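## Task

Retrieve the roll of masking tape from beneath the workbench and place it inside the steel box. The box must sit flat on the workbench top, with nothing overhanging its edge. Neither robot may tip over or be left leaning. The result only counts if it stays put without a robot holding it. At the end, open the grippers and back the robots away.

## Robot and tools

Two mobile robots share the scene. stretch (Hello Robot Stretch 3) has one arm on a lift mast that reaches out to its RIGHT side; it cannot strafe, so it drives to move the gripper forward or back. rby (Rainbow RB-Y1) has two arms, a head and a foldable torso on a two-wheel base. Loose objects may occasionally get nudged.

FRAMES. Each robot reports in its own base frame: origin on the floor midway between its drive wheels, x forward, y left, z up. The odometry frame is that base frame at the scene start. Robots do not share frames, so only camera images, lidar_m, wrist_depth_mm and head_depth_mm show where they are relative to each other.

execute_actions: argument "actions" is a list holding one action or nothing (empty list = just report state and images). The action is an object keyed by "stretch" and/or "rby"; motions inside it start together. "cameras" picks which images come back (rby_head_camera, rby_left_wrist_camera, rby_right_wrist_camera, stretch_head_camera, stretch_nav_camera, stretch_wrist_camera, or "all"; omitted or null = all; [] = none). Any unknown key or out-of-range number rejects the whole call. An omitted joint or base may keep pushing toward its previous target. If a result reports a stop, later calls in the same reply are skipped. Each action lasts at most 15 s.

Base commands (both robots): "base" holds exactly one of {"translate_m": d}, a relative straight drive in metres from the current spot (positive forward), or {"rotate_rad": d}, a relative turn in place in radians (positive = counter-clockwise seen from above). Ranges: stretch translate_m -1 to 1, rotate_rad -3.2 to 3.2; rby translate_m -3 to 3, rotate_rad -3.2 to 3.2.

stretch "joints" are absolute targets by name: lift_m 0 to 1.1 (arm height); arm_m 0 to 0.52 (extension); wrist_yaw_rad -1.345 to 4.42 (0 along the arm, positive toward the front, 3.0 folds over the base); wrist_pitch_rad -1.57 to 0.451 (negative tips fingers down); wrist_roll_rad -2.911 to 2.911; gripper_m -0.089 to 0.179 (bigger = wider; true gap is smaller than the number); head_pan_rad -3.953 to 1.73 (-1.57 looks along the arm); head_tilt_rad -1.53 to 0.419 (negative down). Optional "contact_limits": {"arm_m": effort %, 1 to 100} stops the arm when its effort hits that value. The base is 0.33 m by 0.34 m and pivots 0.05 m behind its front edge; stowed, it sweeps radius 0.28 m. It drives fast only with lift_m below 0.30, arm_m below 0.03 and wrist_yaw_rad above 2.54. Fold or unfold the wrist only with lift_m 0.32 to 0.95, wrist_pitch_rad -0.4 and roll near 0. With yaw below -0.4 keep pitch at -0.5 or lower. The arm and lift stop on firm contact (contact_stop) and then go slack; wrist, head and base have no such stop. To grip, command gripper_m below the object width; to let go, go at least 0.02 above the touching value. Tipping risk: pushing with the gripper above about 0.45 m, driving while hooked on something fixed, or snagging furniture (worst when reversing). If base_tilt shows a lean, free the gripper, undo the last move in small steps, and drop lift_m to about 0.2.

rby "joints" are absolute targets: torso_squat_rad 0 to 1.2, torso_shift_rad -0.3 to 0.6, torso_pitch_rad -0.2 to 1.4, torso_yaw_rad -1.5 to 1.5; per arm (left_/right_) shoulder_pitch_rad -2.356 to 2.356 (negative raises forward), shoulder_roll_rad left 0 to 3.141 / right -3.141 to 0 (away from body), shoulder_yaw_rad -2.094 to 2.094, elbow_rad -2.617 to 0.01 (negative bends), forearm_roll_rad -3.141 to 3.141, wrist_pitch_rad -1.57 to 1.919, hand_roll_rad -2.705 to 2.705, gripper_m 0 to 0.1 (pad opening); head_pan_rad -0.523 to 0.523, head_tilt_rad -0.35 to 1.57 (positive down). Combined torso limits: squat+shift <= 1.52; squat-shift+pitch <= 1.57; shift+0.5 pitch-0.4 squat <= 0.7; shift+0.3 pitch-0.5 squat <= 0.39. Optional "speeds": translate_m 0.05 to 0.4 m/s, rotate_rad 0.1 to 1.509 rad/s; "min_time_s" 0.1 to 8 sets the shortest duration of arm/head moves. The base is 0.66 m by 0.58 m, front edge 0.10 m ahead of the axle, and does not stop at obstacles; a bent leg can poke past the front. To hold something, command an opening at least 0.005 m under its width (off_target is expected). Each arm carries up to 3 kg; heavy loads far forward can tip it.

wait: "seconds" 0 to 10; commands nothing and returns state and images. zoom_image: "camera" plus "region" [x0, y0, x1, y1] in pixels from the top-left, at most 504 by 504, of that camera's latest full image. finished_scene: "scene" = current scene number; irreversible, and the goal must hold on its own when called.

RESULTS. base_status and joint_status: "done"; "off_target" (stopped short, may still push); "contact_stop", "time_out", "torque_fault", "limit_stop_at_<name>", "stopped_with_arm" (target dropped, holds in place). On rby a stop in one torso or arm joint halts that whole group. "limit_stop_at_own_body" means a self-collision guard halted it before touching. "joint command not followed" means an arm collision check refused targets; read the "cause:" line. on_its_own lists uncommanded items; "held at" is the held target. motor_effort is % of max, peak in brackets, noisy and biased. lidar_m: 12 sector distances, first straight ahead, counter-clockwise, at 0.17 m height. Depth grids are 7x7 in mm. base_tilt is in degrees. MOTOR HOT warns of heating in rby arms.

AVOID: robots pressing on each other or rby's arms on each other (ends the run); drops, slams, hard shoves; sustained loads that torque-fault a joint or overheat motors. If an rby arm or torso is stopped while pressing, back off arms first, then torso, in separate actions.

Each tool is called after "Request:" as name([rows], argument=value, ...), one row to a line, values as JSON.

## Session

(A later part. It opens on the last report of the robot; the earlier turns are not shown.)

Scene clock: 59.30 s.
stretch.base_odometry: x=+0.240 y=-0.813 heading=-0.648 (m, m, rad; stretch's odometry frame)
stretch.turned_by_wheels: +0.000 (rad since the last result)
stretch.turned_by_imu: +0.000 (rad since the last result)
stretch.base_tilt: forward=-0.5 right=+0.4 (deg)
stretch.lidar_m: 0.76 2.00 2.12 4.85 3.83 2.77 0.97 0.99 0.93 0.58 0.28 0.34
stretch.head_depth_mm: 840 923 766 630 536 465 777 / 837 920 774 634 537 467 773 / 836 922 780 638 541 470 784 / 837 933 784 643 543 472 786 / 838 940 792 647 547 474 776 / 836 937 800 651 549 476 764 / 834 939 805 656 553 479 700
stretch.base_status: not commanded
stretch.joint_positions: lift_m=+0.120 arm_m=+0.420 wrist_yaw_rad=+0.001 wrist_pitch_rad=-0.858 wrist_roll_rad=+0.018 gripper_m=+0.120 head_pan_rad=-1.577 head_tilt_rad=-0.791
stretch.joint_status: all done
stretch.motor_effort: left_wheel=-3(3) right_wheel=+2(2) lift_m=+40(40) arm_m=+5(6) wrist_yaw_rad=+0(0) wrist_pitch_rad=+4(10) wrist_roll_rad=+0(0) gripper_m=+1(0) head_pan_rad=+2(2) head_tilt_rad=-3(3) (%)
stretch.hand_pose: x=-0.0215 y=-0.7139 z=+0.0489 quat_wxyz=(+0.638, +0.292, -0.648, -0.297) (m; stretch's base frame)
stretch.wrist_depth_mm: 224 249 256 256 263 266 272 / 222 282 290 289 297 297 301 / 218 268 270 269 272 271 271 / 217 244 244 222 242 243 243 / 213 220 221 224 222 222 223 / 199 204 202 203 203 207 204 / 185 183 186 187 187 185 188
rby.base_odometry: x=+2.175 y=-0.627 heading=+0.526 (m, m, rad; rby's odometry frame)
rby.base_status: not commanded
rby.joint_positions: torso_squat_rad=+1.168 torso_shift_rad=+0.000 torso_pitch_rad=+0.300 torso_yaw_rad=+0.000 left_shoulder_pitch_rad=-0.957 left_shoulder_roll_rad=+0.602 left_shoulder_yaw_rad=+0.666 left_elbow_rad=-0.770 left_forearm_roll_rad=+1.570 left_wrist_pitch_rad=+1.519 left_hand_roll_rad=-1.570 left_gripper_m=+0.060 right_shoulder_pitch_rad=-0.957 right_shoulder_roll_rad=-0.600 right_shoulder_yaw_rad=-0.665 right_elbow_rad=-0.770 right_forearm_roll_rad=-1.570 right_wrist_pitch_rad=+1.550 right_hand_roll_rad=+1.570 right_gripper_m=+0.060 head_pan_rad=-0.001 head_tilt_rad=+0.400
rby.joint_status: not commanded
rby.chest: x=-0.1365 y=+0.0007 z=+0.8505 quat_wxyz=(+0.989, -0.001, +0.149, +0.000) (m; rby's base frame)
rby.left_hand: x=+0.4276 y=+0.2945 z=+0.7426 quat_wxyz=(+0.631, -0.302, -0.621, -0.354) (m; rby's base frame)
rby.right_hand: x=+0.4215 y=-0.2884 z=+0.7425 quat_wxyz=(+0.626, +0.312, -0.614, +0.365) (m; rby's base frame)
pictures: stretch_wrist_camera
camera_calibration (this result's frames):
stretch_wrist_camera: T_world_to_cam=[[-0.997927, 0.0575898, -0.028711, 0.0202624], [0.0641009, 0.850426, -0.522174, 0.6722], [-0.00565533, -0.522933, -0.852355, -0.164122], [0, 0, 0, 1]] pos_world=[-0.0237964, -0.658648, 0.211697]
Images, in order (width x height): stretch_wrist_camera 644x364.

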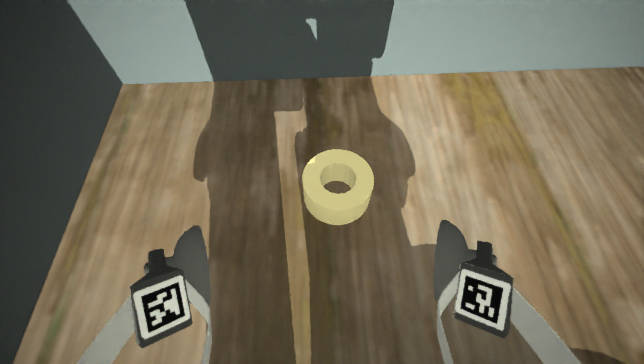

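Request:
execute_actions([
  {"stretch":{"base":{"translate_m":-0.012},"joints":{"arm_m":0.48,"lift_m":0.097}},"rby":{"min_time_s":1,"joints":{"right_shoulder_roll_rad":-0.55,"left_shoulder_roll_rad":0.604}}},
], cameras=["stretch_wrist_camera","rby_right_wrist_camera"])

Request:
execute_actions([
  {"stretch":{"joints":{"gripper_m":0.0}},"rby":{"joints":{"left_gripper_m":0,"right_gripper_m":0}}},
], cameras=["stretch_wrist_camera","rby_left_wrist_camera","rby_right_wrist_camera"])

Scene clock: 64.13 s.
stretch.base_odometry: x=+0.231 y=-0.805 heading=-0.648 (m, m, rad; stretch's odometry frame)
stretch.turned_by_wheels: +0.000 (rad since the last result)
stretch.turned_by_imu: -0.001 (rad since the last result)
stretch.base_tilt: forward=-0.5 right=+0.4 (deg)
stretch.lidar_m: 0.78 2.02 2.12 4.85 3.77 2.76 0.96 0.98 0.93 0.63 0.29 0.34
stretch.head_depth_mm: 838 921 767 629 534 465 777 / 836 923 772 635 538 466 779 / 836 923 777 639 541 470 784 / 835 934 785 642 544 471 786 / 835 936 793 647 547 475 778 / 836 941 798 651 550 477 765 / 835 935 805 656 553 479 700
stretch.base_status: done
stretch.joint_positions: lift_m=+0.097 arm_m=+0.480 wrist_yaw_rad=+0.001 wrist_pitch_rad=-0.859 wrist_roll_rad=+0.018 gripper_m=+0.120 head_pan_rad=-1.577 head_tilt_rad=-0.791
stretch.joint_status: all done
stretch.motor_effort: left_wheel=-3(6) right_wheel=+3(5) lift_m=+32(34) arm_m=+6(7) wrist_yaw_rad=+0(0) wrist_pitch_rad=+4(4) wrist_roll_rad=+0(0) gripper_m=-1(0) head_pan_rad=+2(2) head_tilt_rad=-3(3) (%)
stretch.hand_pose: x=-0.0215 y=-0.7737 z=+0.0261 quat_wxyz=(+0.637, +0.292, -0.648, -0.297) (m; stretch's base frame)
stretch.wrist_depth_mm: 185 188 191 194 197 200 203 / 214 219 224 227 233 238 240 / 228 238 240 240 239 240 240 / 212 215 215 215 215 217 215 / 196 197 196 173 196 197 198 / 180 180 179 162 179 183 181 / 166 164 166 165 166 164 166
rby.base_odometry: x=+2.175 y=-0.627 heading=+0.526 (m, m, rad; rby's odometry frame)
rby.base_status: not commanded
rby.joint_positions: torso_squat_rad=+1.168 torso_shift_rad=+0.000 torso_pitch_rad=+0.300 torso_yaw_rad=-0.001 left_shoulder_pitch_rad=-0.956 left_shoulder_roll_rad=+0.605 left_shoulder_yaw_rad=+0.666 left_elbow_rad=-0.770 left_forearm_roll_rad=+1.570 left_wrist_pitch_rad=+1.519 left_hand_roll_rad=-1.570 left_gripper_m=+0.060 right_shoulder_pitch_rad=-0.957 right_shoulder_roll_rad=-0.554 right_shoulder_yaw_rad=-0.667 right_elbow_rad=-0.770 right_forearm_roll_rad=-1.571 right_wrist_pitch_rad=+1.549 right_hand_roll_rad=+1.570 right_gripper_m=+0.060 head_pan_rad=-0.001 head_tilt_rad=+0.400
rby.joint_status: all done
rby.chest: x=-0.1365 y=+0.0006 z=+0.8505 quat_wxyz=(+0.989, -0.001, +0.149, +0.000) (m; rby's base frame)
rby.left_hand: x=+0.4276 y=+0.2955 z=+0.7429 quat_wxyz=(+0.631, -0.301, -0.621, -0.355) (m; rby's base frame)
rby.right_hand: x=+0.4207 y=-0.2687 z=+0.7340 quat_wxyz=(+0.620, +0.333, -0.614, +0.359) (m; rby's base frame)
pictures: rby_right_wrist_camera, stretch_wrist_camera
camera_calibration (this result's frames):
rby_right_wrist_camera: T_world_to_cam=[[-0.00395476, -0.0126019, -0.999913, 0.734415], [-0.994339, -0.106127, 0.00527023, 0.417869], [-0.106184, 0.994273, -0.0121108, 0.406031], [0, 0, 0, 1]] pos_world=[0.461522, -0.350104, 0.737066]
stretch_wrist_camera: T_world_to_cam=[[-0.997927, 0.05762, -0.0286531, 0.0230715], [0.064102, 0.850944, -0.52133, 0.711501], [-0.00565686, -0.522086, -0.852874, -0.214188], [0, 0, 0, 1]] pos_world=[-0.0237966, -0.718602, 0.188912]
Images, in order (width x height): rby_right_wrist_camera 644x364, stretch_wrist_camera 644x364.

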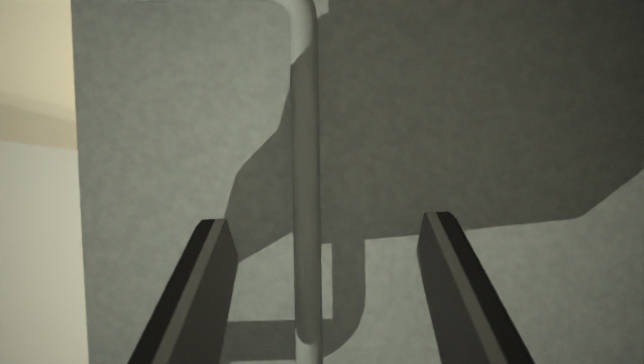

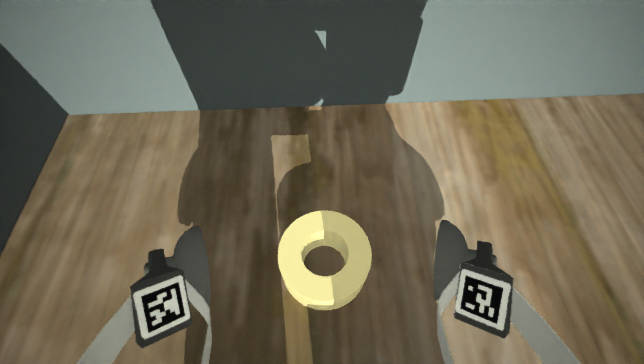

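Scene clock: 65.83 s.
stretch.base_odometry: x=+0.231 y=-0.805 heading=-0.648 (m, m, rad; stretch's odometry frame)
stretch.turned_by_wheels: +0.000 (rad since the last result)
stretch.turned_by_imu: +0.000 (rad since the last result)
stretch.base_tilt: forward=-0.5 right=+0.4 (deg)
stretch.lidar_m: 0.78 2.02 2.12 4.82 3.81 2.76 0.96 0.98 0.93 0.63 0.29 0.34
stretch.head_depth_mm: 838 922 767 631 535 465 779 / 837 922 773 633 537 466 781 / 837 924 779 638 541 470 782 / 834 934 784 644 544 471 785 / 835 941 792 648 547 473 776 / 835 936 797 650 551 477 765 / 836 941 803 656 554 479 699
stretch.base_status: not commanded
stretch.joint_positions: lift_m=+0.097 arm_m=+0.480 wrist_yaw_rad=+0.001 wrist_pitch_rad=-0.859 wrist_roll_rad=+0.018 gripper_m=+0.001 head_pan_rad=-1.577 head_tilt_rad=-0.791
stretch.joint_status: all done
stretch.motor_effort: left_wheel=-3(2) right_wheel=+2(2) lift_m=+31(32) arm_m=+5(5) wrist_yaw_rad=+0(0) wrist_pitch_rad=+4(5) wrist_roll_rad=+0(0) gripper_m=-19(94) head_pan_rad=+2(2) head_tilt_rad=-3(3) (%)
stretch.hand_pose: x=-0.0215 y=-0.7737 z=+0.0261 quat_wxyz=(+0.637, +0.292, -0.648, -0.297) (m; stretch's base frame)
stretch.wrist_depth_mm: 186 188 190 195 196 201 204 / 215 219 222 227 232 238 242 / 229 239 241 239 239 242 242 / 213 215 218 216 215 216 217 / 197 194 200 174 200 196 198 / 180 180 180 162 183 180 181 / 166 166 164 166 164 166 166
rby.base_odometry: x=+2.175 y=-0.627 heading=+0.526 (m, m, rad; rby's odometry frame)
rby.base_status: not commanded
rby.joint_positions: torso_squat_rad=+1.168 torso_shift_rad=+0.000 torso_pitch_rad=+0.298 torso_yaw_rad=-0.001 left_shoulder_pitch_rad=-0.959 left_shoulder_roll_rad=+0.605 left_shoulder_yaw_rad=+0.666 left_elbow_rad=-0.771 left_forearm_roll_rad=+1.571 left_wrist_pitch_rad=+1.520 left_hand_roll_rad=-1.570 left_gripper_m=+0.006 right_shoulder_pitch_rad=-0.960 right_shoulder_roll_rad=-0.553 right_shoulder_yaw_rad=-0.668 right_elbow_rad=-0.772 right_forearm_roll_rad=-1.572 right_wrist_pitch_rad=+1.549 right_hand_roll_rad=+1.570 right_gripper_m=+0.008 head_pan_rad=-0.001 head_tilt_rad=+0.400
rby.joint_status: left_gripper_m off_target (ended at +0.006, target +0.000); right_gripper_m off_target (ended at +0.008, target +0.000)
rby.chest: x=-0.1371 y=+0.0006 z=+0.8506 quat_wxyz=(+0.989, -0.001, +0.149, -0.001) (m; rby's base frame)
rby.left_hand: x=+0.4276 y=+0.2945 z=+0.7457 quat_wxyz=(+0.629, -0.301, -0.622, -0.356) (m; rby's base frame)
rby.right_hand: x=+0.4208 y=-0.2680 z=+0.7373 quat_wxyz=(+0.617, +0.333, -0.616, +0.360) (m; rby's base frame)
pictures: rby_left_wrist_camera, rby_right_wrist_camera, stretch_wrist_camera
camera_calibration (this result's frames):
rby_left_wrist_camera: T_world_to_cam=[[-0.00541452, -0.108753, 0.994054, -0.701391], [-0.990658, 0.136036, 0.00948683, 0.401114], [-0.136259, -0.984717, -0.108474, 0.513676], [0, 0, 0, 1]] pos_world=[0.463562, 0.374981, 0.749135]
rby_right_wrist_camera: T_world_to_cam=[[0.00302458, -0.0109352, -0.999936, 0.735343], [-0.994227, -0.107284, -0.00183406, 0.42291], [-0.107257, 0.994168, -0.0111966, 0.405163], [0, 0, 0, 1]] pos_world=[0.461701, -0.349387, 0.740608]
stretch_wrist_camera: T_world_to_cam=[[-0.997927, 0.0576224, -0.0286507, 0.0230725], [0.064103, 0.850964, -0.521298, 0.711506], [-0.00565779, -0.522054, -0.852894, -0.214164], [0, 0, 0, 1]] pos_world=[-0.0237967, -0.7186, 0.188908]
Images, in order (width x height): rby_left_wrist_camera 644x364, rby_right_wrist_camera 644x364, stretch_wrist_camera 644x364.

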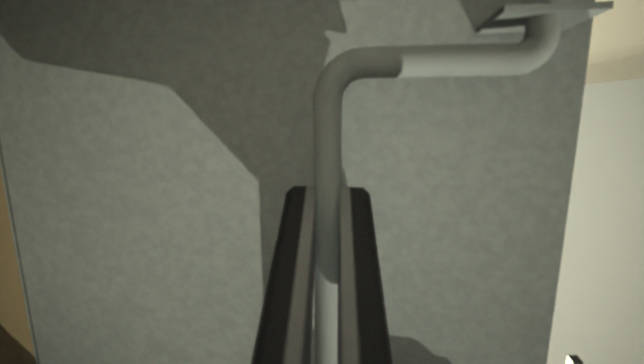

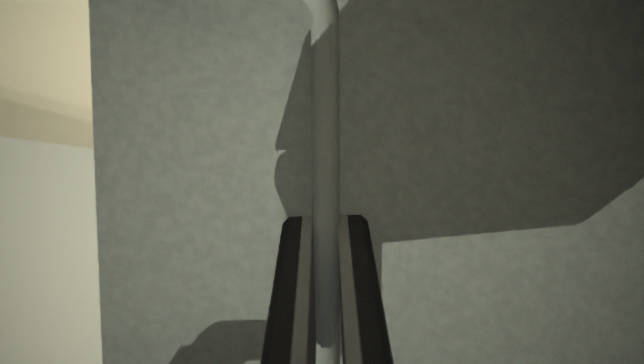

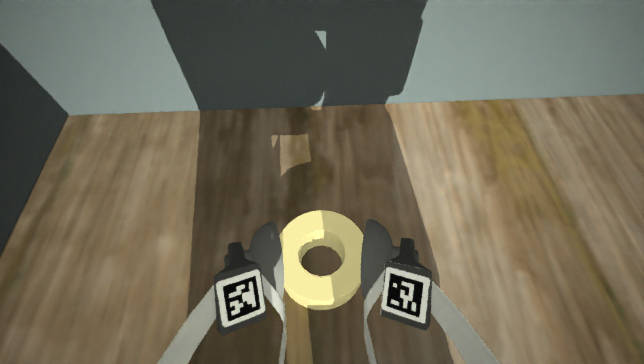

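Request:
execute_actions([
  {"stretch":{"joints":{"lift_m":0.15,"wrist_pitch_rad":-0.5}},"rby":{"joints":{"torso_squat_rad":1.05}}},
], cameras=["rby_head_camera","stretch_wrist_camera"])

Request:
execute_actions([
  {"stretch":{"base":{"translate_m":-0.4},"joints":{"arm_m":0.02}},"rby":{"base":{"translate_m":-1.05},"speeds":{"translate_m":0.25},"joints":{"torso_squat_rad":0.3,"head_tilt_rad":0}}},
], cameras=["stretch_nav_camera"])

Request:
execute_actions([
  {"stretch":{"base":{"rotate_rad":-0.3}},"rby":{"base":{"rotate_rad":-1.5},"speeds":{"rotate_rad":0.5}}},
], cameras=["stretch_nav_camera","rby_head_camera"])

Scene clock: 75.67 s.
stretch.base_odometry: x=+0.231 y=-0.805 heading=-0.648 (m, m, rad; stretch's odometry frame)
stretch.turned_by_wheels: +0.000 (rad since the last result)
stretch.turned_by_imu: -0.001 (rad since the last result)
stretch.base_tilt: forward=-0.5 right=+0.4 (deg)
stretch.lidar_m: 0.78 2.02 2.12 4.83 3.82 2.76 0.96 0.98 0.93 0.63 0.29 0.34
stretch.head_depth_mm: 838 921 766 631 535 465 776 / 840 922 771 634 537 467 768 / 838 922 779 639 541 470 784 / 835 930 786 643 544 472 787 / 837 939 793 647 547 474 778 / 835 936 799 652 550 477 765 / 836 935 806 656 553 479 700
stretch.base_status: not commanded
stretch.joint_positions: lift_m=+0.150 arm_m=+0.480 wrist_yaw_rad=+0.001 wrist_pitch_rad=-0.521 wrist_roll_rad=+0.018 gripper_m=+0.001 head_pan_rad=-1.577 head_tilt_rad=-0.791
stretch.joint_status: all done
stretch.motor_effort: left_wheel=-2(3) right_wheel=+2(2) lift_m=+40(40) arm_m=+6(5) wrist_yaw_rad=+0(0) wrist_pitch_rad=+10(10) wrist_roll_rad=+0(0) gripper_m=-18(19) head_pan_rad=+2(1) head_tilt_rad=-4(4) (%)
stretch.hand_pose: x=-0.0214 y=-0.8348 z=+0.1400 quat_wxyz=(+0.677, +0.181, -0.689, -0.184) (m; stretch's base frame)
stretch.wrist_depth_mm: 151 154 155 158 159 162 165 / 167 169 171 174 177 180 182 / 186 188 191 195 198 201 205 / 209 212 217 221 223 230 234 / 228 243 241 174 254 266 275 / 233 281 290 162 299 298 302 / 231 271 263 269 262 267 269
rby.base_odometry: x=+2.175 y=-0.627 heading=+0.526 (m, m, rad; rby's odometry frame)
rby.base_status: not commanded
rby.joint_positions: torso_squat_rad=+1.050 torso_shift_rad=+0.001 torso_pitch_rad=+0.302 torso_yaw_rad=-0.001 left_shoulder_pitch_rad=-0.953 left_shoulder_roll_rad=+0.604 left_shoulder_yaw_rad=+0.665 left_elbow_rad=-0.768 left_forearm_roll_rad=+1.568 left_wrist_pitch_rad=+1.520 left_hand_roll_rad=-1.570 left_gripper_m=+0.006 right_shoulder_pitch_rad=-0.954 right_shoulder_roll_rad=-0.550 right_shoulder_yaw_rad=-0.665 right_elbow_rad=-0.768 right_forearm_roll_rad=-1.568 right_wrist_pitch_rad=+1.550 right_hand_roll_rad=+1.570 right_gripper_m=+0.008 head_pan_rad=-0.001 head_tilt_rad=+0.400
rby.joint_status: all done
rby.chest: x=-0.1356 y=+0.0007 z=+0.9243 quat_wxyz=(+0.989, -0.001, +0.150, +0.000) (m; rby's base frame)
rby.left_hand: x=+0.4275 y=+0.2953 z=+0.8129 quat_wxyz=(+0.634, -0.303, -0.618, -0.354) (m; rby's base frame)
rby.right_hand: x=+0.4204 y=-0.2670 z=+0.8030 quat_wxyz=(+0.622, +0.336, -0.610, +0.358) (m; rby's base frame)
pictures: rby_head_camera, stretch_wrist_camera
camera_calibration (this result's frames):
rby_head_camera: T_world_to_cam=[[0.027047, -0.99915, 0.031104, -0.0380943], [-0.673883, -0.0412066, -0.737688, 0.842532], [0.738343, -0.00100816, -0.674425, 0.736363], [0, 0, 0, 1]] pos_world=[0.0251097, -0.00260175, 1.11933]
stretch_wrist_camera: T_world_to_cam=[[-0.997931, 0.0445573, -0.0463481, 0.0215291], [0.0640757, 0.630153, -0.773822, 0.673934], [-0.00527307, -0.775191, -0.631705, -0.391164], [0, 0, 0, 1]] pos_world=[-0.0237609, -0.728868, 0.275403]
Images, in order (width x height): rby_head_camera 896x504, stretch_wrist_camera 644x364.

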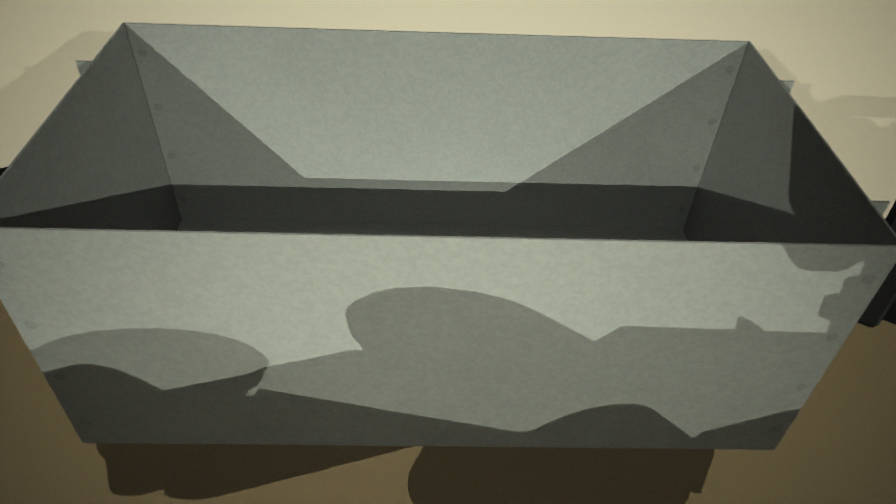

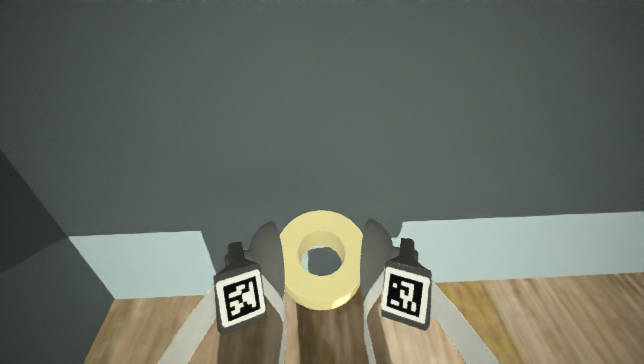

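Scene clock: 81.10 s.
stretch.base_odometry: x=-0.088 y=-0.564 heading=-0.648 (m, m, rad; stretch's odometry frame)
stretch.turned_by_wheels: +0.000 (rad since the last result)
stretch.turned_by_imu: -0.001 (rad since the last result)
stretch.base_tilt: forward=-0.5 right=+0.3 (deg)
stretch.lidar_m: 0.92 2.43 2.00 2.02 3.24 2.34 2.26 0.58 0.80 0.90 0.79 0.61
stretch.head_depth_mm: 842 928 766 630 534 466 778 / 843 925 774 634 538 467 782 / 840 928 780 638 541 470 773 / 840 933 784 644 543 472 787 / 840 941 793 647 547 474 789 / 841 948 800 652 549 477 793 / 841 943 806 656 554 479 798
stretch.base_status: done
stretch.joint_positions: lift_m=+0.150 arm_m=+0.020 wrist_yaw_rad=+0.001 wrist_pitch_rad=-0.521 wrist_roll_rad=+0.018 gripper_m=+0.001 head_pan_rad=-1.577 head_tilt_rad=-0.791
stretch.joint_status: all done
stretch.motor_effort: left_wheel=-3(6) right_wheel=+3(2) lift_m=+40(40) arm_m=-7(10) wrist_yaw_rad=+0(0) wrist_pitch_rad=+9(10) wrist_roll_rad=+0(0) gripper_m=-19(18) head_pan_rad=+1(2) head_tilt_rad=-3(3) (%)
stretch.hand_pose: x=-0.0214 y=-0.3756 z=+0.1401 quat_wxyz=(+0.677, +0.181, -0.689, -0.184) (m; stretch's base frame)
stretch.wrist_depth_mm: 566 566 584 592 607 593 576 / 616 626 643 636 645 642 607 / 547 546 557 547 538 539 537 / 443 438 429 431 437 430 430 / 367 362 372 174 372 360 360 / 310 312 312 163 316 309 306 / 272 271 263 272 263 269 271
rby.base_odometry: x=+1.267 y=-1.154 heading=+0.527 (m, m, rad; rby's odometry frame)
rby.base_status: done
rby.joint_positions: torso_squat_rad=+0.300 torso_shift_rad=+0.001 torso_pitch_rad=+0.302 torso_yaw_rad=-0.001 left_shoulder_pitch_rad=-0.953 left_shoulder_roll_rad=+0.604 left_shoulder_yaw_rad=+0.665 left_elbow_rad=-0.768 left_forearm_roll_rad=+1.568 left_wrist_pitch_rad=+1.520 left_hand_roll_rad=-1.570 left_gripper_m=+0.006 right_shoulder_pitch_rad=-0.953 right_shoulder_roll_rad=-0.550 right_shoulder_yaw_rad=-0.665 right_elbow_rad=-0.768 right_forearm_roll_rad=-1.568 right_wrist_pitch_rad=+1.550 right_hand_roll_rad=+1.570 right_gripper_m=+0.008 head_pan_rad=-0.001 head_tilt_rad=+0.000
rby.joint_status: all done
rby.chest: x=-0.1351 y=+0.0009 z=+1.2447 quat_wxyz=(+0.989, -0.001, +0.151, +0.000) (m; rby's base frame)
rby.left_hand: x=+0.4279 y=+0.2956 z=+1.1330 quat_wxyz=(+0.634, -0.303, -0.618, -0.354) (m; rby's base frame)
rby.right_hand: x=+0.4207 y=-0.2667 z=+1.1230 quat_wxyz=(+0.622, +0.336, -0.610, +0.358) (m; rby's base frame)
pictures: stretch_nav_camera (sideways: a quarter turn counterclockwise sets it upright)
camera_calibration (this result's frames):
stretch_nav_camera: T_world_to_cam=[[0.00500437, -0.703777, 0.710403, -0.879662], [-0.999955, 0.00218399, 0.00920771, 0.0488422], [-0.00803168, -0.710418, -0.703735, 0.87864], [0, 0, 0, 1]] pos_world=[0.0602991, 0.00500891, 1.24279]
Images, in order (width x height): stretch_nav_camera 672x504.

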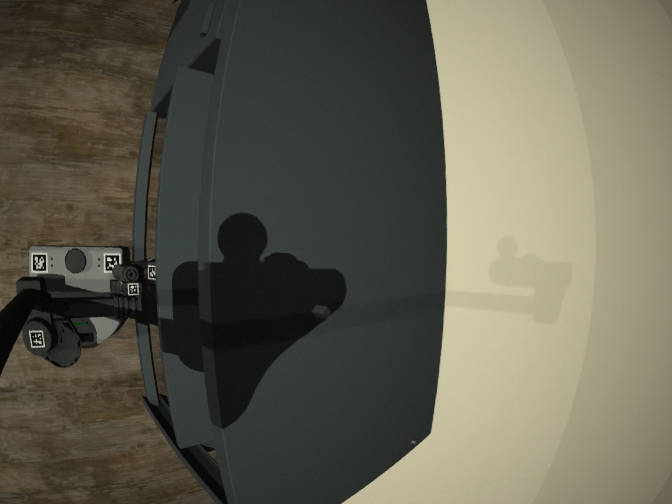

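Scene clock: 85.43 s.
stretch.base_odometry: x=-0.088 y=-0.564 heading=-0.948 (m, m, rad; stretch's odometry frame)
stretch.turned_by_wheels: -0.300 (rad since the last result)
stretch.turned_by_imu: -0.301 (rad since the last result)
stretch.base_tilt: forward=-0.5 right=+0.4 (deg)
stretch.lidar_m: 0.61 2.35 2.47 2.16 4.83 2.71 2.26 0.57 0.60 0.90 0.90 0.66
stretch.head_depth_mm: 975 979 766 630 535 506 1118 / 942 984 774 633 537 486 1096 / 912 981 778 638 541 478 807 / 880 965 784 643 544 472 786 / 854 942 792 647 547 474 753 / 831 923 798 652 551 476 455 / 804 909 803 655 553 478 438
stretch.base_status: done
stretch.joint_positions: lift_m=+0.150 arm_m=+0.020 wrist_yaw_rad=+0.001 wrist_pitch_rad=-0.521 wrist_roll_rad=+0.018 gripper_m=+0.001 head_pan_rad=-1.577 head_tilt_rad=-0.791
stretch.joint_status: not commanded
stretch.motor_effort: left_wheel=+1(4) right_wheel=-4(9) lift_m=+40(40) arm_m=-7(7) wrist_yaw_rad=+0(1) wrist_pitch_rad=+10(9) wrist_roll_rad=+0(0) gripper_m=-18(19) head_pan_rad=+1(2) head_tilt_rad=-3(3) (%)
stretch.hand_pose: x=-0.0214 y=-0.3756 z=+0.1401 quat_wxyz=(+0.677, +0.181, -0.689, -0.184) (m; stretch's base frame)
stretch.wrist_depth_mm: 501 555 597 639 680 509 401 / 534 592 651 687 668 545 413 / 547 550 550 537 535 512 422 / 440 435 438 438 425 434 416 / 360 363 373 173 372 359 361 / 314 311 308 161 312 309 305 / 269 272 263 271 264 270 270
rby.base_odometry: x=+1.266 y=-1.154 heading=-0.972 (m, m, rad; rby's odometry frame)
rby.base_status: done
rby.joint_positions: torso_squat_rad=+0.300 torso_shift_rad=+0.001 torso_pitch_rad=+0.302 torso_yaw_rad=-0.001 left_shoulder_pitch_rad=-0.953 left_shoulder_roll_rad=+0.604 left_shoulder_yaw_rad=+0.665 left_elbow_rad=-0.768 left_forearm_roll_rad=+1.568 left_wrist_pitch_rad=+1.520 left_hand_roll_rad=-1.570 left_gripper_m=+0.006 right_shoulder_pitch_rad=-0.953 right_shoulder_roll_rad=-0.550 right_shoulder_yaw_rad=-0.665 right_elbow_rad=-0.768 right_forearm_roll_rad=-1.568 right_wrist_pitch_rad=+1.550 right_hand_roll_rad=+1.570 right_gripper_m=+0.008 head_pan_rad=-0.001 head_tilt_rad=+0.000
rby.joint_status: not commanded
rby.chest: x=-0.1351 y=+0.0009 z=+1.2447 quat_wxyz=(+0.989, -0.001, +0.151, +0.000) (m; rby's base frame)
rby.left_hand: x=+0.4279 y=+0.2956 z=+1.1330 quat_wxyz=(+0.634, -0.303, -0.618, -0.354) (m; rby's base frame)
rby.right_hand: x=+0.4207 y=-0.2667 z=+1.1230 quat_wxyz=(+0.622, +0.336, -0.610, +0.358) (m; rby's base frame)
pictures: rby_head_camera, stretch_nav_camera (sideways: a quarter turn counterclockwise sets it upright)
camera_calibration (this result's frames):
rby_head_camera: T_world_to_cam=[[0.0134333, -0.99912, 0.0397297, -0.0608884], [-0.333656, -0.0419349, -0.941762, 1.38941], [0.942599, -0.000605093, -0.333925, 0.476581], [0, 0, 0, 1]] pos_world=[0.0151785, -0.0022815, 1.47006]
stretch_nav_camera: T_world_to_cam=[[0.00500496, -0.703777, 0.710403, -0.879662], [-0.999955, 0.00218315, 0.00920771, 0.0488422], [-0.00803109, -0.710418, -0.703735, 0.87864], [0, 0, 0, 1]] pos_world=[0.0602991, 0.00500896, 1.24279]
Images, in order (width x height): rby_head_camera 896x504, stretch_nav_camera 672x504.

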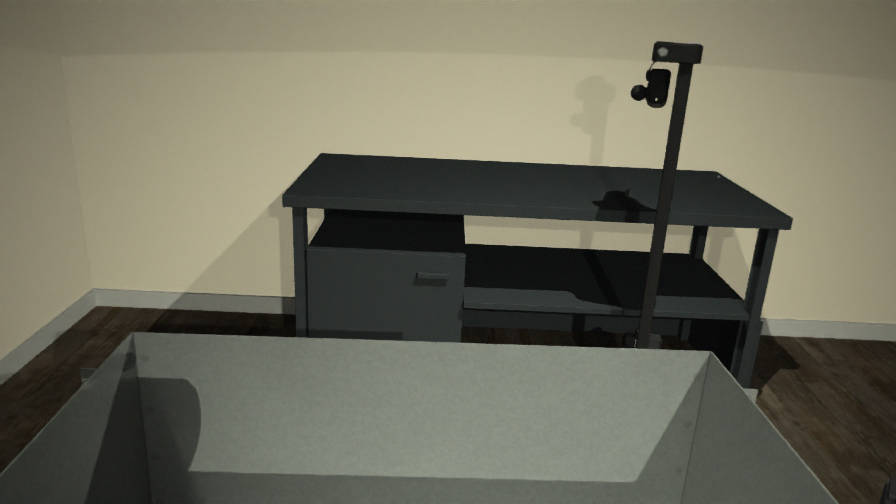

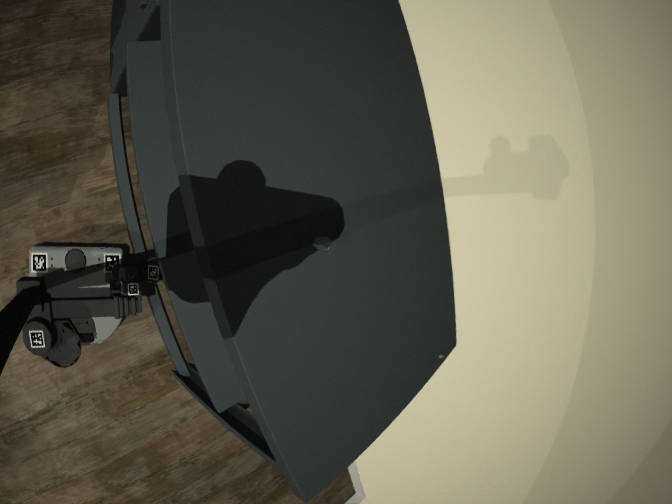

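Request:
execute_actions([
  {"stretch":{"joints":{"wrist_yaw_rad":1.5}}},
], cameras=[])

Request:
execute_actions([
  {"stretch":{"base":{"translate_m":-0.5}},"rby":{"base":{"translate_m":1.0},"speeds":{"translate_m":0.3},"joints":{"torso_squat_rad":0.15}}},
], cameras=["rby_head_camera","stretch_nav_camera"])

Scene clock: 98.73 s.
stretch.base_odometry: x=-0.088 y=-0.564 heading=-0.948 (m, m, rad; stretch's odometry frame)
stretch.turned_by_wheels: +0.000 (rad since the last result)
stretch.turned_by_imu: -0.001 (rad since the last result)
stretch.base_tilt: forward=-0.5 right=+0.3 (deg)
stretch.lidar_m: 0.61 2.34 2.46 2.15 4.84 2.71 2.27 0.58 0.61 0.90 0.90 0.66
stretch.head_depth_mm: 975 979 767 630 535 505 1115 / 942 987 773 635 538 486 1093 / 913 985 782 638 541 478 809 / 880 967 785 642 545 472 787 / 853 940 792 648 546 474 751 / 828 921 799 652 551 477 455 / 807 910 807 655 553 479 438
stretch.base_status: not commanded
stretch.joint_positions: lift_m=+0.150 arm_m=+0.020 wrist_yaw_rad=+1.498 wrist_pitch_rad=-0.521 wrist_roll_rad=+0.018 gripper_m=+0.001 head_pan_rad=-1.577 head_tilt_rad=-0.791
stretch.joint_status: all done
stretch.motor_effort: left_wheel=+1(1) right_wheel=-4(4) lift_m=+41(40) arm_m=-6(7) wrist_yaw_rad=+2(2) wrist_pitch_rad=+10(9) wrist_roll_rad=+0(0) gripper_m=-19(19) head_pan_rad=+2(1) head_tilt_rad=-3(3) (%)
stretch.hand_pose: x=+0.1883 y=-0.1808 z=+0.1401 quat_wxyz=(+0.621, +0.601, -0.382, +0.326) (m; stretch's base frame)
stretch.wrist_depth_mm: - - 492 545 599 688 592 / 755 746 549 599 661 696 606 / 553 540 525 538 543 547 542 / 446 442 416 426 433 438 433 / 367 363 365 174 375 362 362 / 311 310 309 162 318 307 310 / 269 275 265 231 262 269 269
rby.base_odometry: x=+1.266 y=-1.154 heading=-0.972 (m, m, rad; rby's odometry frame)
rby.base_status: not commanded
rby.joint_positions: torso_squat_rad=+0.300 torso_shift_rad=+0.001 torso_pitch_rad=+0.302 torso_yaw_rad=-0.001 left_shoulder_pitch_rad=-0.953 left_shoulder_roll_rad=+0.604 left_shoulder_yaw_rad=+0.665 left_elbow_rad=-0.768 left_forearm_roll_rad=+1.568 left_wrist_pitch_rad=+1.520 left_hand_roll_rad=-1.570 left_gripper_m=+0.006 right_shoulder_pitch_rad=-0.953 right_shoulder_roll_rad=-0.550 right_shoulder_yaw_rad=-0.665 right_elbow_rad=-0.768 right_forearm_roll_rad=-1.568 right_wrist_pitch_rad=+1.550 right_hand_roll_rad=+1.570 right_gripper_m=+0.008 head_pan_rad=-0.001 head_tilt_rad=+0.000
rby.joint_status: not commanded
rby.chest: x=-0.1351 y=+0.0009 z=+1.2447 quat_wxyz=(+0.989, -0.001, +0.151, +0.000) (m; rby's base frame)
rby.left_hand: x=+0.4279 y=+0.2956 z=+1.1330 quat_wxyz=(+0.634, -0.303, -0.618, -0.354) (m; rby's base frame)
rby.right_hand: x=+0.4207 y=-0.2667 z=+1.1230 quat_wxyz=(+0.622, +0.336, -0.610, +0.358) (m; rby's base frame)
pictures: none
No camera images: the call's "cameras" was empty. Leave "cameras" out to get every camera's image.

Scene clock: 104.83 s.
stretch.base_odometry: x=-0.380 y=-0.158 heading=-0.948 (m, m, rad; stretch's odometry frame)
stretch.turned_by_wheels: +0.000 (rad since the last result)
stretch.turned_by_imu: -0.002 (rad since the last result)
stretch.base_tilt: forward=-0.5 right=+0.4 (deg)
stretch.lidar_m: 1.11 2.83 1.28 1.63 3.96 2.15 1.77 1.80 1.34 0.37 1.05 1.24
stretch.head_depth_mm: 1143 1328 1581 1752 1492 1290 1142 / 1103 1269 1504 1722 1499 1300 1149 / 1067 1228 1445 1692 1504 1307 1167 / 1034 1183 1374 1517 585 917 1139 / 1002 1135 794 647 573 899 1142 / 971 1026 799 652 562 887 1133 / 943 1013 805 656 553 888 1118
stretch.base_status: done
stretch.joint_positions: lift_m=+0.150 arm_m=+0.020 wrist_yaw_rad=+1.498 wrist_pitch_rad=-0.521 wrist_roll_rad=+0.018 gripper_m=+0.001 head_pan_rad=-1.577 head_tilt_rad=-0.791
stretch.joint_status: not commanded
stretch.motor_effort: left_wheel=+1(2) right_wheel=-4(9) lift_m=+40(41) arm_m=-6(6) wrist_yaw_rad=+2(2) wrist_pitch_rad=+9(10) wrist_roll_rad=+0(0) gripper_m=-18(19) head_pan_rad=+1(1) head_tilt_rad=-3(3) (%)
stretch.hand_pose: x=+0.1883 y=-0.1808 z=+0.1401 quat_wxyz=(+0.621, +0.601, -0.382, +0.326) (m; stretch's base frame)
stretch.wrist_depth_mm: - - 959 993 - 910 710 / 732 744 730 682 733 718 668 / 543 545 550 510 542 531 548 / 437 439 433 436 383 435 431 / 364 360 377 175 340 304 360 / 307 309 312 162 317 266 306 / 272 268 264 272 264 265 225
rby.base_odometry: x=+1.829 y=-1.981 heading=-0.973 (m, m, rad; rby's odometry frame)
rby.base_status: done
rby.joint_positions: torso_squat_rad=+0.150 torso_shift_rad=+0.001 torso_pitch_rad=+0.302 torso_yaw_rad=-0.001 left_shoulder_pitch_rad=-0.953 left_shoulder_roll_rad=+0.604 left_shoulder_yaw_rad=+0.665 left_elbow_rad=-0.768 left_forearm_roll_rad=+1.568 left_wrist_pitch_rad=+1.520 left_hand_roll_rad=-1.570 left_gripper_m=+0.006 right_shoulder_pitch_rad=-0.953 right_shoulder_roll_rad=-0.550 right_shoulder_yaw_rad=-0.665 right_elbow_rad=-0.768 right_forearm_roll_rad=-1.568 right_wrist_pitch_rad=+1.550 right_hand_roll_rad=+1.570 right_gripper_m=+0.008 head_pan_rad=-0.001 head_tilt_rad=+0.000
rby.joint_status: all done
rby.chest: x=-0.1350 y=+0.0009 z=+1.2681 quat_wxyz=(+0.989, -0.001, +0.151, +0.000) (m; rby's base frame)
rby.left_hand: x=+0.4280 y=+0.2957 z=+1.1563 quat_wxyz=(+0.634, -0.303, -0.618, -0.354) (m; rby's base frame)
rby.right_hand: x=+0.4208 y=-0.2666 z=+1.1463 quat_wxyz=(+0.622, +0.336, -0.610, +0.358) (m; rby's base frame)
pictures: rby_head_camera, stretch_nav_camera (sideways: a quarter turn counterclockwise sets it upright)
camera_calibration (this result's frames):
rby_head_camera: T_world_to_cam=[[0.013448, -0.99912, 0.0397247, -0.0617929], [-0.333779, -0.041935, -0.941718, 1.41138], [0.942556, -0.000595028, -0.334049, 0.484444], [0, 0, 0, 1]] pos_world=[0.0153057, -0.00226385, 1.49341]
stretch_nav_camera: T_world_to_cam=[[0.00500479, -0.703777, 0.710403, -0.879662], [-0.999955, 0.00218339, 0.00920771, 0.0488422], [-0.00803126, -0.710418, -0.703735, 0.87864], [0, 0, 0, 1]] pos_world=[0.0602991, 0.00500895, 1.24279]
Images, in order (width x height): rby_head_camera 896x504, stretch_nav_camera 672x504.

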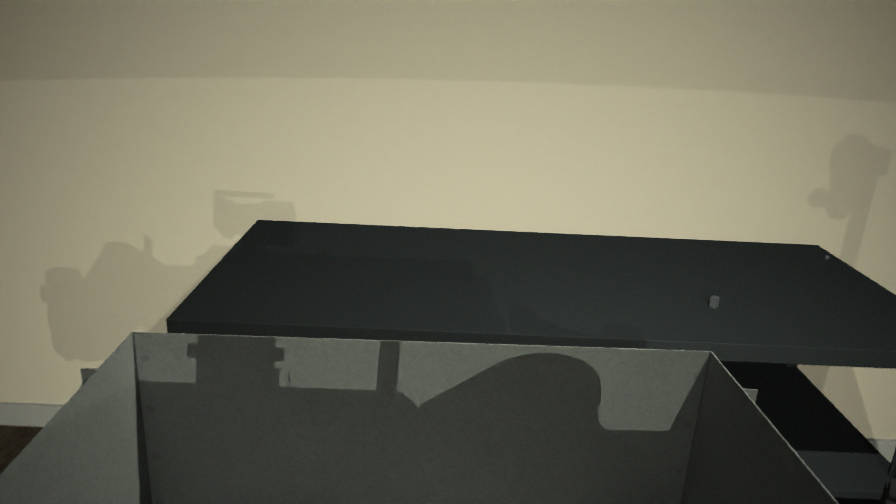

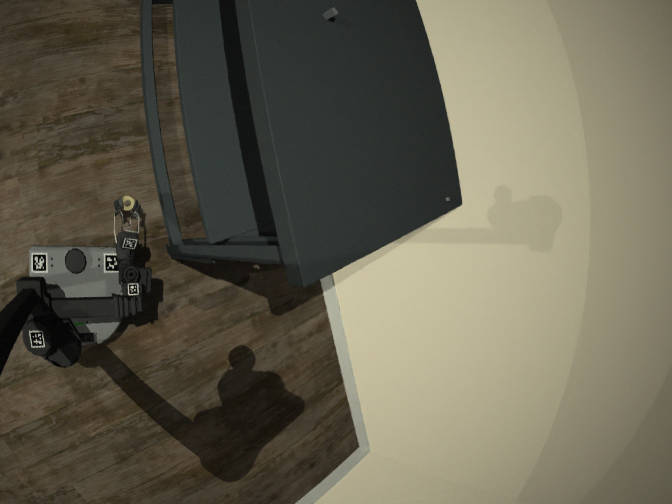

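Request:
execute_actions([
  {"stretch":{"base":{"translate_m":-0.15}},"rby":{"base":{"translate_m":1.15},"speeds":{"translate_m":0.3},"joints":{"head_pan_rad":-0.5,"head_tilt_rad":0.7}}},
], cameras=[])

Request:
execute_actions([
  {"stretch":{"base":{"rotate_rad":0.3},"joints":{"lift_m":1.1,"wrist_pitch_rad":-0.3}},"rby":{"joints":{"torso_squat_rad":0.7}}},
], cameras=["rby_head_camera","stretch_nav_camera"])

Scene clock: 114.40 s.
stretch.base_odometry: x=-0.467 y=-0.036 heading=-0.948 (m, m, rad; stretch's odometry frame)
stretch.turned_by_wheels: +0.000 (rad since the last result)
stretch.turned_by_imu: -0.002 (rad since the last result)
stretch.base_tilt: forward=-0.6 right=+0.4 (deg)
stretch.lidar_m: 0.94 1.00 3.18 4.66 3.65 1.98 1.62 1.65 1.39 1.16 0.42 1.29
stretch.head_depth_mm: 1191 1380 1653 1756 1487 1294 1146 / 1149 1331 1577 1754 1490 1298 1150 / 1112 1284 1510 1714 1513 1304 1172 / 1077 1231 1444 1677 1516 1308 1157 / 1044 1189 1381 1635 1521 1268 1143 / 1013 1149 1321 1373 678 886 1148 / 985 1061 804 657 583 908 1146
stretch.base_status: done
stretch.joint_positions: lift_m=+0.150 arm_m=+0.020 wrist_yaw_rad=+1.498 wrist_pitch_rad=-0.521 wrist_roll_rad=+0.018 gripper_m=+0.001 head_pan_rad=-1.577 head_tilt_rad=-0.791
stretch.joint_status: not commanded
stretch.motor_effort: left_wheel=+1(3) right_wheel=-3(10) lift_m=+41(40) arm_m=-6(6) wrist_yaw_rad=+2(2) wrist_pitch_rad=+10(9) wrist_roll_rad=+0(0) gripper_m=-17(18) head_pan_rad=+1(2) head_tilt_rad=-3(3) (%)
stretch.hand_pose: x=+0.1883 y=-0.1808 z=+0.1401 quat_wxyz=(+0.621, +0.601, -0.382, +0.326) (m; stretch's base frame)
stretch.wrist_depth_mm: 732 750 - - - 918 750 / 745 729 734 702 727 729 727 / 551 549 550 543 493 540 539 / 439 437 434 430 401 416 431 / 362 361 374 174 372 314 218 / 309 310 311 162 319 300 226 / 272 270 264 271 262 269 241
rby.base_odometry: x=+2.476 y=-2.932 heading=-0.973 (m, m, rad; rby's odometry frame)
rby.base_status: done
rby.joint_positions: torso_squat_rad=+0.150 torso_shift_rad=+0.001 torso_pitch_rad=+0.302 torso_yaw_rad=-0.001 left_shoulder_pitch_rad=-0.953 left_shoulder_roll_rad=+0.604 left_shoulder_yaw_rad=+0.665 left_elbow_rad=-0.768 left_forearm_roll_rad=+1.568 left_wrist_pitch_rad=+1.520 left_hand_roll_rad=-1.570 left_gripper_m=+0.006 right_shoulder_pitch_rad=-0.953 right_shoulder_roll_rad=-0.550 right_shoulder_yaw_rad=-0.665 right_elbow_rad=-0.768 right_forearm_roll_rad=-1.568 right_wrist_pitch_rad=+1.550 right_hand_roll_rad=+1.570 right_gripper_m=+0.008 head_pan_rad=-0.500 head_tilt_rad=+0.700
rby.joint_status: all done
rby.chest: x=-0.1350 y=+0.0009 z=+1.2681 quat_wxyz=(+0.989, -0.001, +0.151, +0.000) (m; rby's base frame)
rby.left_hand: x=+0.4280 y=+0.2957 z=+1.1563 quat_wxyz=(+0.634, -0.303, -0.618, -0.354) (m; rby's base frame)
rby.right_hand: x=+0.4208 y=-0.2666 z=+1.1463 quat_wxyz=(+0.622, +0.336, -0.610, +0.358) (m; rby's base frame)
pictures: none
No camera images: the call's "cameras" was empty. Leave "cameras" out to get every camera's image.

Scene clock: 123.87 s.
stretch.base_odometry: x=-0.467 y=-0.036 heading=-0.648 (m, m, rad; stretch's odometry frame)
stretch.turned_by_wheels: +0.300 (rad since the last result)
stretch.turned_by_imu: +0.297 (rad since the last result)
stretch.base_tilt: forward=-0.5 right=+0.4 (deg)
stretch.lidar_m: 0.94 1.06 4.14 4.64 2.37 1.69 1.63 1.68 1.21 0.42 1.13 1.26
stretch.head_depth_mm: - - - 1639 1489 1295 1147 / - - - 1658 1498 1298 1152 / - - - 1652 1505 1312 1159 / 1030 1107 - - 1028 1105 1159 / 1030 1067 - - 955 1194 1165 / 1029 1110 - - 981 1203 1168 / 1009 - - - 982 1210 1178
stretch.base_status: done
stretch.joint_positions: lift_m=+1.100 arm_m=+0.020 wrist_yaw_rad=+1.498 wrist_pitch_rad=-0.323 wrist_roll_rad=+0.018 gripper_m=+0.001 head_pan_rad=-1.577 head_tilt_rad=-0.791
stretch.joint_status: all done
stretch.motor_effort: left_wheel=-3(6) right_wheel=+2(7) lift_m=+40(39) arm_m=-6(6) wrist_yaw_rad=+2(2) wrist_pitch_rad=+10(9) wrist_roll_rad=+0(0) gripper_m=-19(18) head_pan_rad=+2(2) head_tilt_rad=-3(3) (%)
stretch.hand_pose: x=+0.2133 y=-0.1825 z=+1.1343 quat_wxyz=(+0.585, +0.562, -0.438, +0.387) (m; stretch's base frame)
stretch.wrist_depth_mm: - - 949 - - - - / - - 820 - - - - / - - - 792 781 - - / - - - - 897 925 908 / - - - 174 727 700 683 / - - - 162 582 556 551 / - - - - 905 463 468
rby.base_odometry: x=+2.476 y=-2.932 heading=-0.974 (m, m, rad; rby's odometry frame)
rby.base_status: not commanded
rby.joint_positions: torso_squat_rad=+0.700 torso_shift_rad=+0.001 torso_pitch_rad=+0.302 torso_yaw_rad=-0.001 left_shoulder_pitch_rad=-0.953 left_shoulder_roll_rad=+0.604 left_shoulder_yaw_rad=+0.665 left_elbow_rad=-0.768 left_forearm_roll_rad=+1.568 left_wrist_pitch_rad=+1.520 left_hand_roll_rad=-1.570 left_gripper_m=+0.006 right_shoulder_pitch_rad=-0.953 right_shoulder_roll_rad=-0.550 right_shoulder_yaw_rad=-0.665 right_elbow_rad=-0.768 right_forearm_roll_rad=-1.568 right_wrist_pitch_rad=+1.550 right_hand_roll_rad=+1.570 right_gripper_m=+0.008 head_pan_rad=-0.500 head_tilt_rad=+0.700
rby.joint_status: all done
rby.chest: x=-0.1353 y=+0.0008 z=+1.1114 quat_wxyz=(+0.989, -0.001, +0.151, +0.000) (m; rby's base frame)
rby.left_hand: x=+0.4277 y=+0.2955 z=+0.9997 quat_wxyz=(+0.634, -0.303, -0.618, -0.354) (m; rby's base frame)
rby.right_hand: x=+0.4206 y=-0.2667 z=+0.9897 quat_wxyz=(+0.622, +0.336, -0.610, +0.358) (m; rby's base frame)
pictures: rby_head_camera, stretch_nav_camera (sideways: a quarter turn counterclockwise sets it upright)
camera_calibration (this result's frames):
rby_head_camera: T_world_to_cam=[[-0.425424, -0.889871, 0.164753, -0.241847], [-0.801767, 0.286164, -0.524671, 0.697346], [0.419743, -0.355301, -0.83521, 1.05357], [0, 0, 0, 1]] pos_world=[0.0139909, -0.0404317, 1.28568]
stretch_nav_camera: T_world_to_cam=[[0.0050063, -0.703777, 0.710403, -0.879662], [-0.999955, 0.00218124, 0.00920771, 0.0488422], [-0.00802974, -0.710418, -0.703735, 0.87864], [0, 0, 0, 1]] pos_world=[0.0602991, 0.00500906, 1.24279]
Images, in order (width x height): rby_head_camera 896x504, stretch_nav_camera 672x504.

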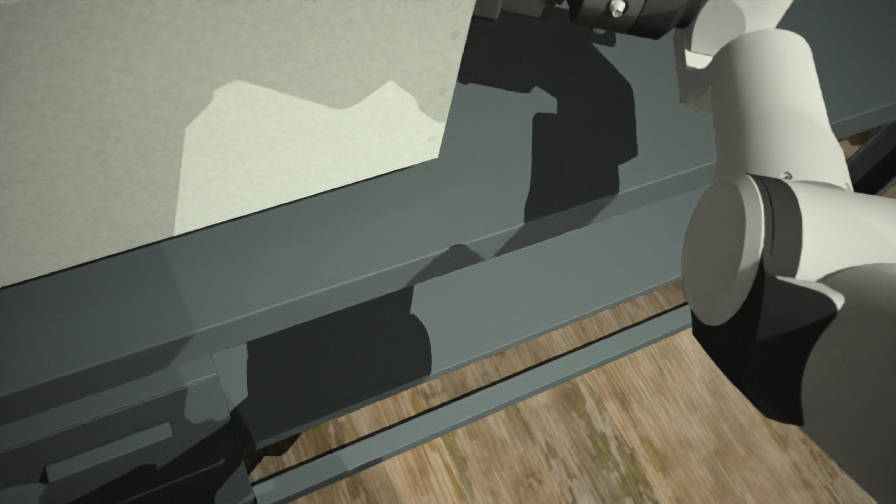

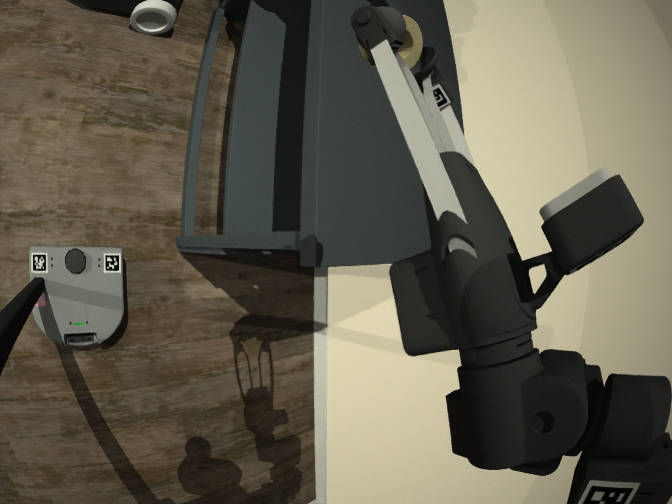

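Good.

Request:
execute_actions([
  {"rby":{"joints":{"torso_squat_rad":0.75}}},
], cameras=[])

Request:
execute_actions([
  {"rby":{"joints":{"torso_squat_rad":0.772}}},
], cameras=["rby_head_camera","rby_left_wrist_camera","rby_right_wrist_camera"])

Scene clock: 128.20 s.
stretch.base_odometry: x=-0.467 y=-0.036 heading=-0.648 (m, m, rad; stretch's odometry frame)
stretch.turned_by_wheels: +0.000 (rad since the last result)
stretch.turned_by_imu: -0.001 (rad since the last result)
stretch.base_tilt: forward=-0.5 right=+0.4 (deg)
stretch.lidar_m: 0.94 1.06 4.15 4.62 2.38 1.69 1.63 1.67 1.21 0.42 1.14 1.26
stretch.head_depth_mm: - - - 1634 1488 1296 1143 / - - - 1662 1499 1297 1145 / - - - 1660 1512 1307 1158 / 1028 1110 - - 1028 1101 1162 / 1031 1060 - - 954 1193 1166 / 1028 1107 - - 985 1207 1170 / 1011 - - - 985 1210 1175
stretch.base_status: not commanded
stretch.joint_positions: lift_m=+1.100 arm_m=+0.020 wrist_yaw_rad=+1.498 wrist_pitch_rad=-0.323 wrist_roll_rad=+0.018 gripper_m=+0.001 head_pan_rad=-1.577 head_tilt_rad=-0.791
stretch.joint_status: not commanded
stretch.motor_effort: left_wheel=-3(3) right_wheel=+3(3) lift_m=+40(41) arm_m=-6(6) wrist_yaw_rad=+2(2) wrist_pitch_rad=+11(11) wrist_roll_rad=+0(0) gripper_m=-18(18) head_pan_rad=+2(2) head_tilt_rad=-3(3) (%)
stretch.hand_pose: x=+0.2133 y=-0.1825 z=+1.1343 quat_wxyz=(+0.585, +0.562, -0.438, +0.387) (m; stretch's base frame)
stretch.wrist_depth_mm: - - - - - - - / - - 807 - - - - / - - - 791 867 - - / - - - - 859 899 902 / - - - 173 740 694 701 / - - - 163 580 557 549 / - - - - 871 472 466
rby.base_odometry: x=+2.476 y=-2.932 heading=-0.974 (m, m, rad; rby's odometry frame)
rby.base_status: not commanded
rby.joint_positions: torso_squat_rad=+0.750 torso_shift_rad=+0.001 torso_pitch_rad=+0.302 torso_yaw_rad=-0.001 left_shoulder_pitch_rad=-0.953 left_shoulder_roll_rad=+0.604 left_shoulder_yaw_rad=+0.665 left_elbow_rad=-0.768 left_forearm_roll_rad=+1.568 left_wrist_pitch_rad=+1.520 left_hand_roll_rad=-1.570 left_gripper_m=+0.006 right_shoulder_pitch_rad=-0.953 right_shoulder_roll_rad=-0.550 right_shoulder_yaw_rad=-0.665 right_elbow_rad=-0.768 right_forearm_roll_rad=-1.568 right_wrist_pitch_rad=+1.550 right_hand_roll_rad=+1.570 right_gripper_m=+0.008 head_pan_rad=-0.500 head_tilt_rad=+0.700
rby.joint_status: all done
rby.chest: x=-0.1354 y=+0.0008 z=+1.0882 quat_wxyz=(+0.989, -0.001, +0.151, +0.000) (m; rby's base frame)
rby.left_hand: x=+0.4277 y=+0.2955 z=+0.9765 quat_wxyz=(+0.634, -0.303, -0.618, -0.354) (m; rby's base frame)
rby.right_hand: x=+0.4205 y=-0.2668 z=+0.9665 quat_wxyz=(+0.622, +0.336, -0.610, +0.358) (m; rby's base frame)
pictures: none
No camera images: the call's "cameras" was empty. Leave "cameras" out to get every camera's image.

Scene clock: 128.87 s.
stretch.base_odometry: x=-0.467 y=-0.036 heading=-0.648 (m, m, rad; stretch's odometry frame)
stretch.turned_by_wheels: +0.000 (rad since the last result)
stretch.turned_by_imu: +0.000 (rad since the last result)
stretch.base_tilt: forward=-0.6 right=+0.4 (deg)
stretch.lidar_m: 0.94 1.06 4.13 4.64 2.38 1.70 1.63 1.67 1.21 0.42 1.14 1.26
stretch.head_depth_mm: - - - 1643 1486 1293 1142 / - - - 1653 1496 1301 1147 / - - - 1660 1511 1302 1150 / 1029 1109 - - 1026 1105 1160 / 1029 1067 - - 953 1196 1165 / 1027 1110 - - 981 1207 1172 / 1010 - - - 986 1211 1174
stretch.base_status: not commanded
stretch.joint_positions: lift_m=+1.100 arm_m=+0.020 wrist_yaw_rad=+1.498 wrist_pitch_rad=-0.323 wrist_roll_rad=+0.018 gripper_m=+0.001 head_pan_rad=-1.577 head_tilt_rad=-0.791
stretch.joint_status: not commanded
stretch.motor_effort: left_wheel=-3(3) right_wheel=+2(2) lift_m=+40(41) arm_m=-6(6) wrist_yaw_rad=+2(1) wrist_pitch_rad=+10(10) wrist_roll_rad=+0(0) gripper_m=-18(18) head_pan_rad=+2(2) head_tilt_rad=-3(3) (%)
stretch.hand_pose: x=+0.2133 y=-0.1825 z=+1.1343 quat_wxyz=(+0.585, +0.562, -0.438, +0.387) (m; stretch's base frame)
stretch.wrist_depth_mm: - - 985 - - - - / - - 792 - - - - / - - - 795 954 - - / - - - - 867 906 890 / - - - 175 734 694 674 / - - - 162 584 551 565 / - - - - 934 466 467
rby.base_odometry: x=+2.476 y=-2.932 heading=-0.974 (m, m, rad; rby's odometry frame)
rby.base_status: not commanded
rby.joint_positions: torso_squat_rad=+0.772 torso_shift_rad=+0.001 torso_pitch_rad=+0.302 torso_yaw_rad=-0.001 left_shoulder_pitch_rad=-0.953 left_shoulder_roll_rad=+0.604 left_shoulder_yaw_rad=+0.665 left_elbow_rad=-0.768 left_forearm_roll_rad=+1.568 left_wrist_pitch_rad=+1.520 left_hand_roll_rad=-1.570 left_gripper_m=+0.006 right_shoulder_pitch_rad=-0.953 right_shoulder_roll_rad=-0.550 right_shoulder_yaw_rad=-0.665 right_elbow_rad=-0.768 right_forearm_roll_rad=-1.568 right_wrist_pitch_rad=+1.550 right_hand_roll_rad=+1.570 right_gripper_m=+0.008 head_pan_rad=-0.500 head_tilt_rad=+0.700
rby.joint_status: all done
rby.chest: x=-0.1354 y=+0.0008 z=+1.0776 quat_wxyz=(+0.989, -0.001, +0.151, +0.000) (m; rby's base frame)
rby.left_hand: x=+0.4276 y=+0.2955 z=+0.9659 quat_wxyz=(+0.634, -0.303, -0.618, -0.354) (m; rby's base frame)
rby.right_hand: x=+0.4205 y=-0.2668 z=+0.9559 quat_wxyz=(+0.622, +0.336, -0.610, +0.358) (m; rby's base frame)
pictures: rby_head_camera, rby_left_wrist_camera, rby_right_wrist_camera
camera_calibration (this result's frames):
rby_head_camera: T_world_to_cam=[[-0.425427, -0.889871, 0.164745, -0.236307], [-0.801759, 0.286166, -0.524682, 0.679586], [0.419755, -0.3553, -0.835205, 1.02533], [0, 0, 0, 1]] pos_world=[0.0139423, -0.0404565, 1.25186]
rby_left_wrist_camera: T_world_to_cam=[[0.00827006, -0.110357, 0.993858, -0.925368], [-0.990637, 0.13454, 0.0231824, 0.38618], [-0.136272, -0.984744, -0.108211, 0.538291], [0, 0, 0, 1]] pos_world=[0.463571, 0.376002, 0.96898]
rby_right_wrist_camera: T_world_to_cam=[[-0.0142074, -0.0128164, -0.999817, 0.960491], [-0.993888, -0.109299, 0.0155242, 0.405906], [-0.109478, 0.993926, -0.0111852, 0.407204], [0, 0, 0, 1]] pos_world=[0.461651, -0.348055, 0.958569]
Images, in order (width x height): rby_head_camera 896x504, rby_left_wrist_camera 644x364, rby_right_wrist_camera 644x364.

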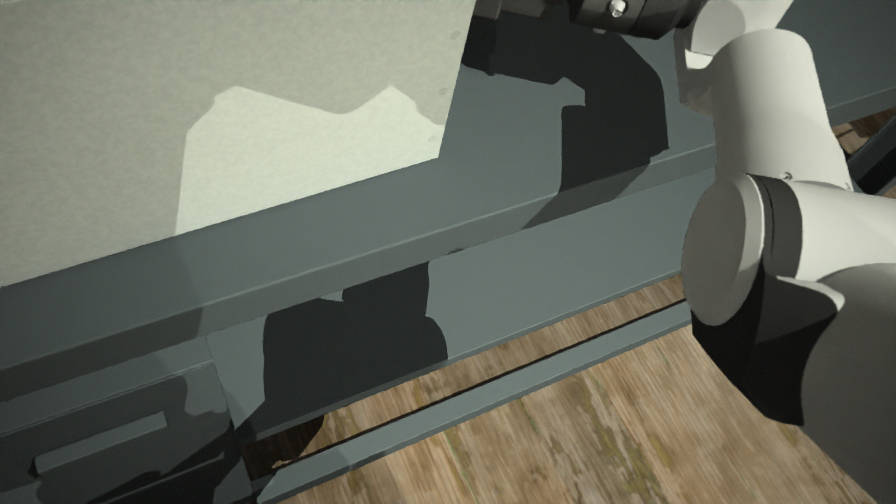

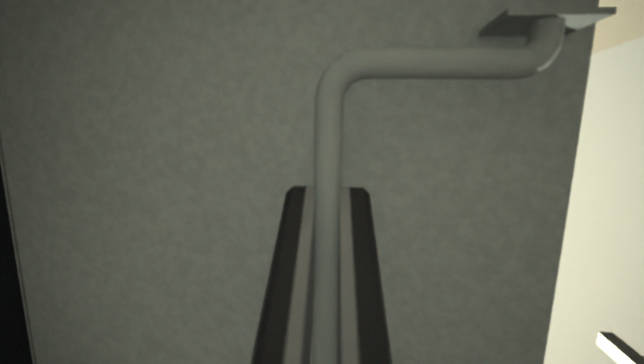

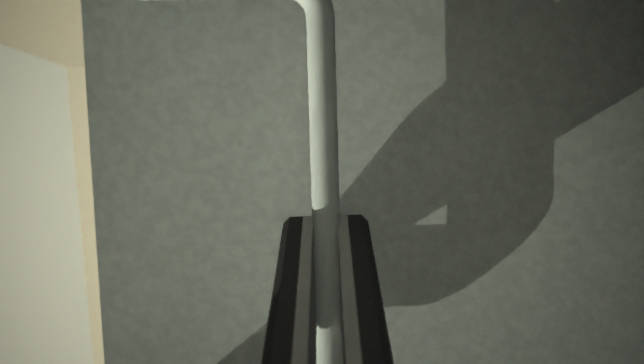

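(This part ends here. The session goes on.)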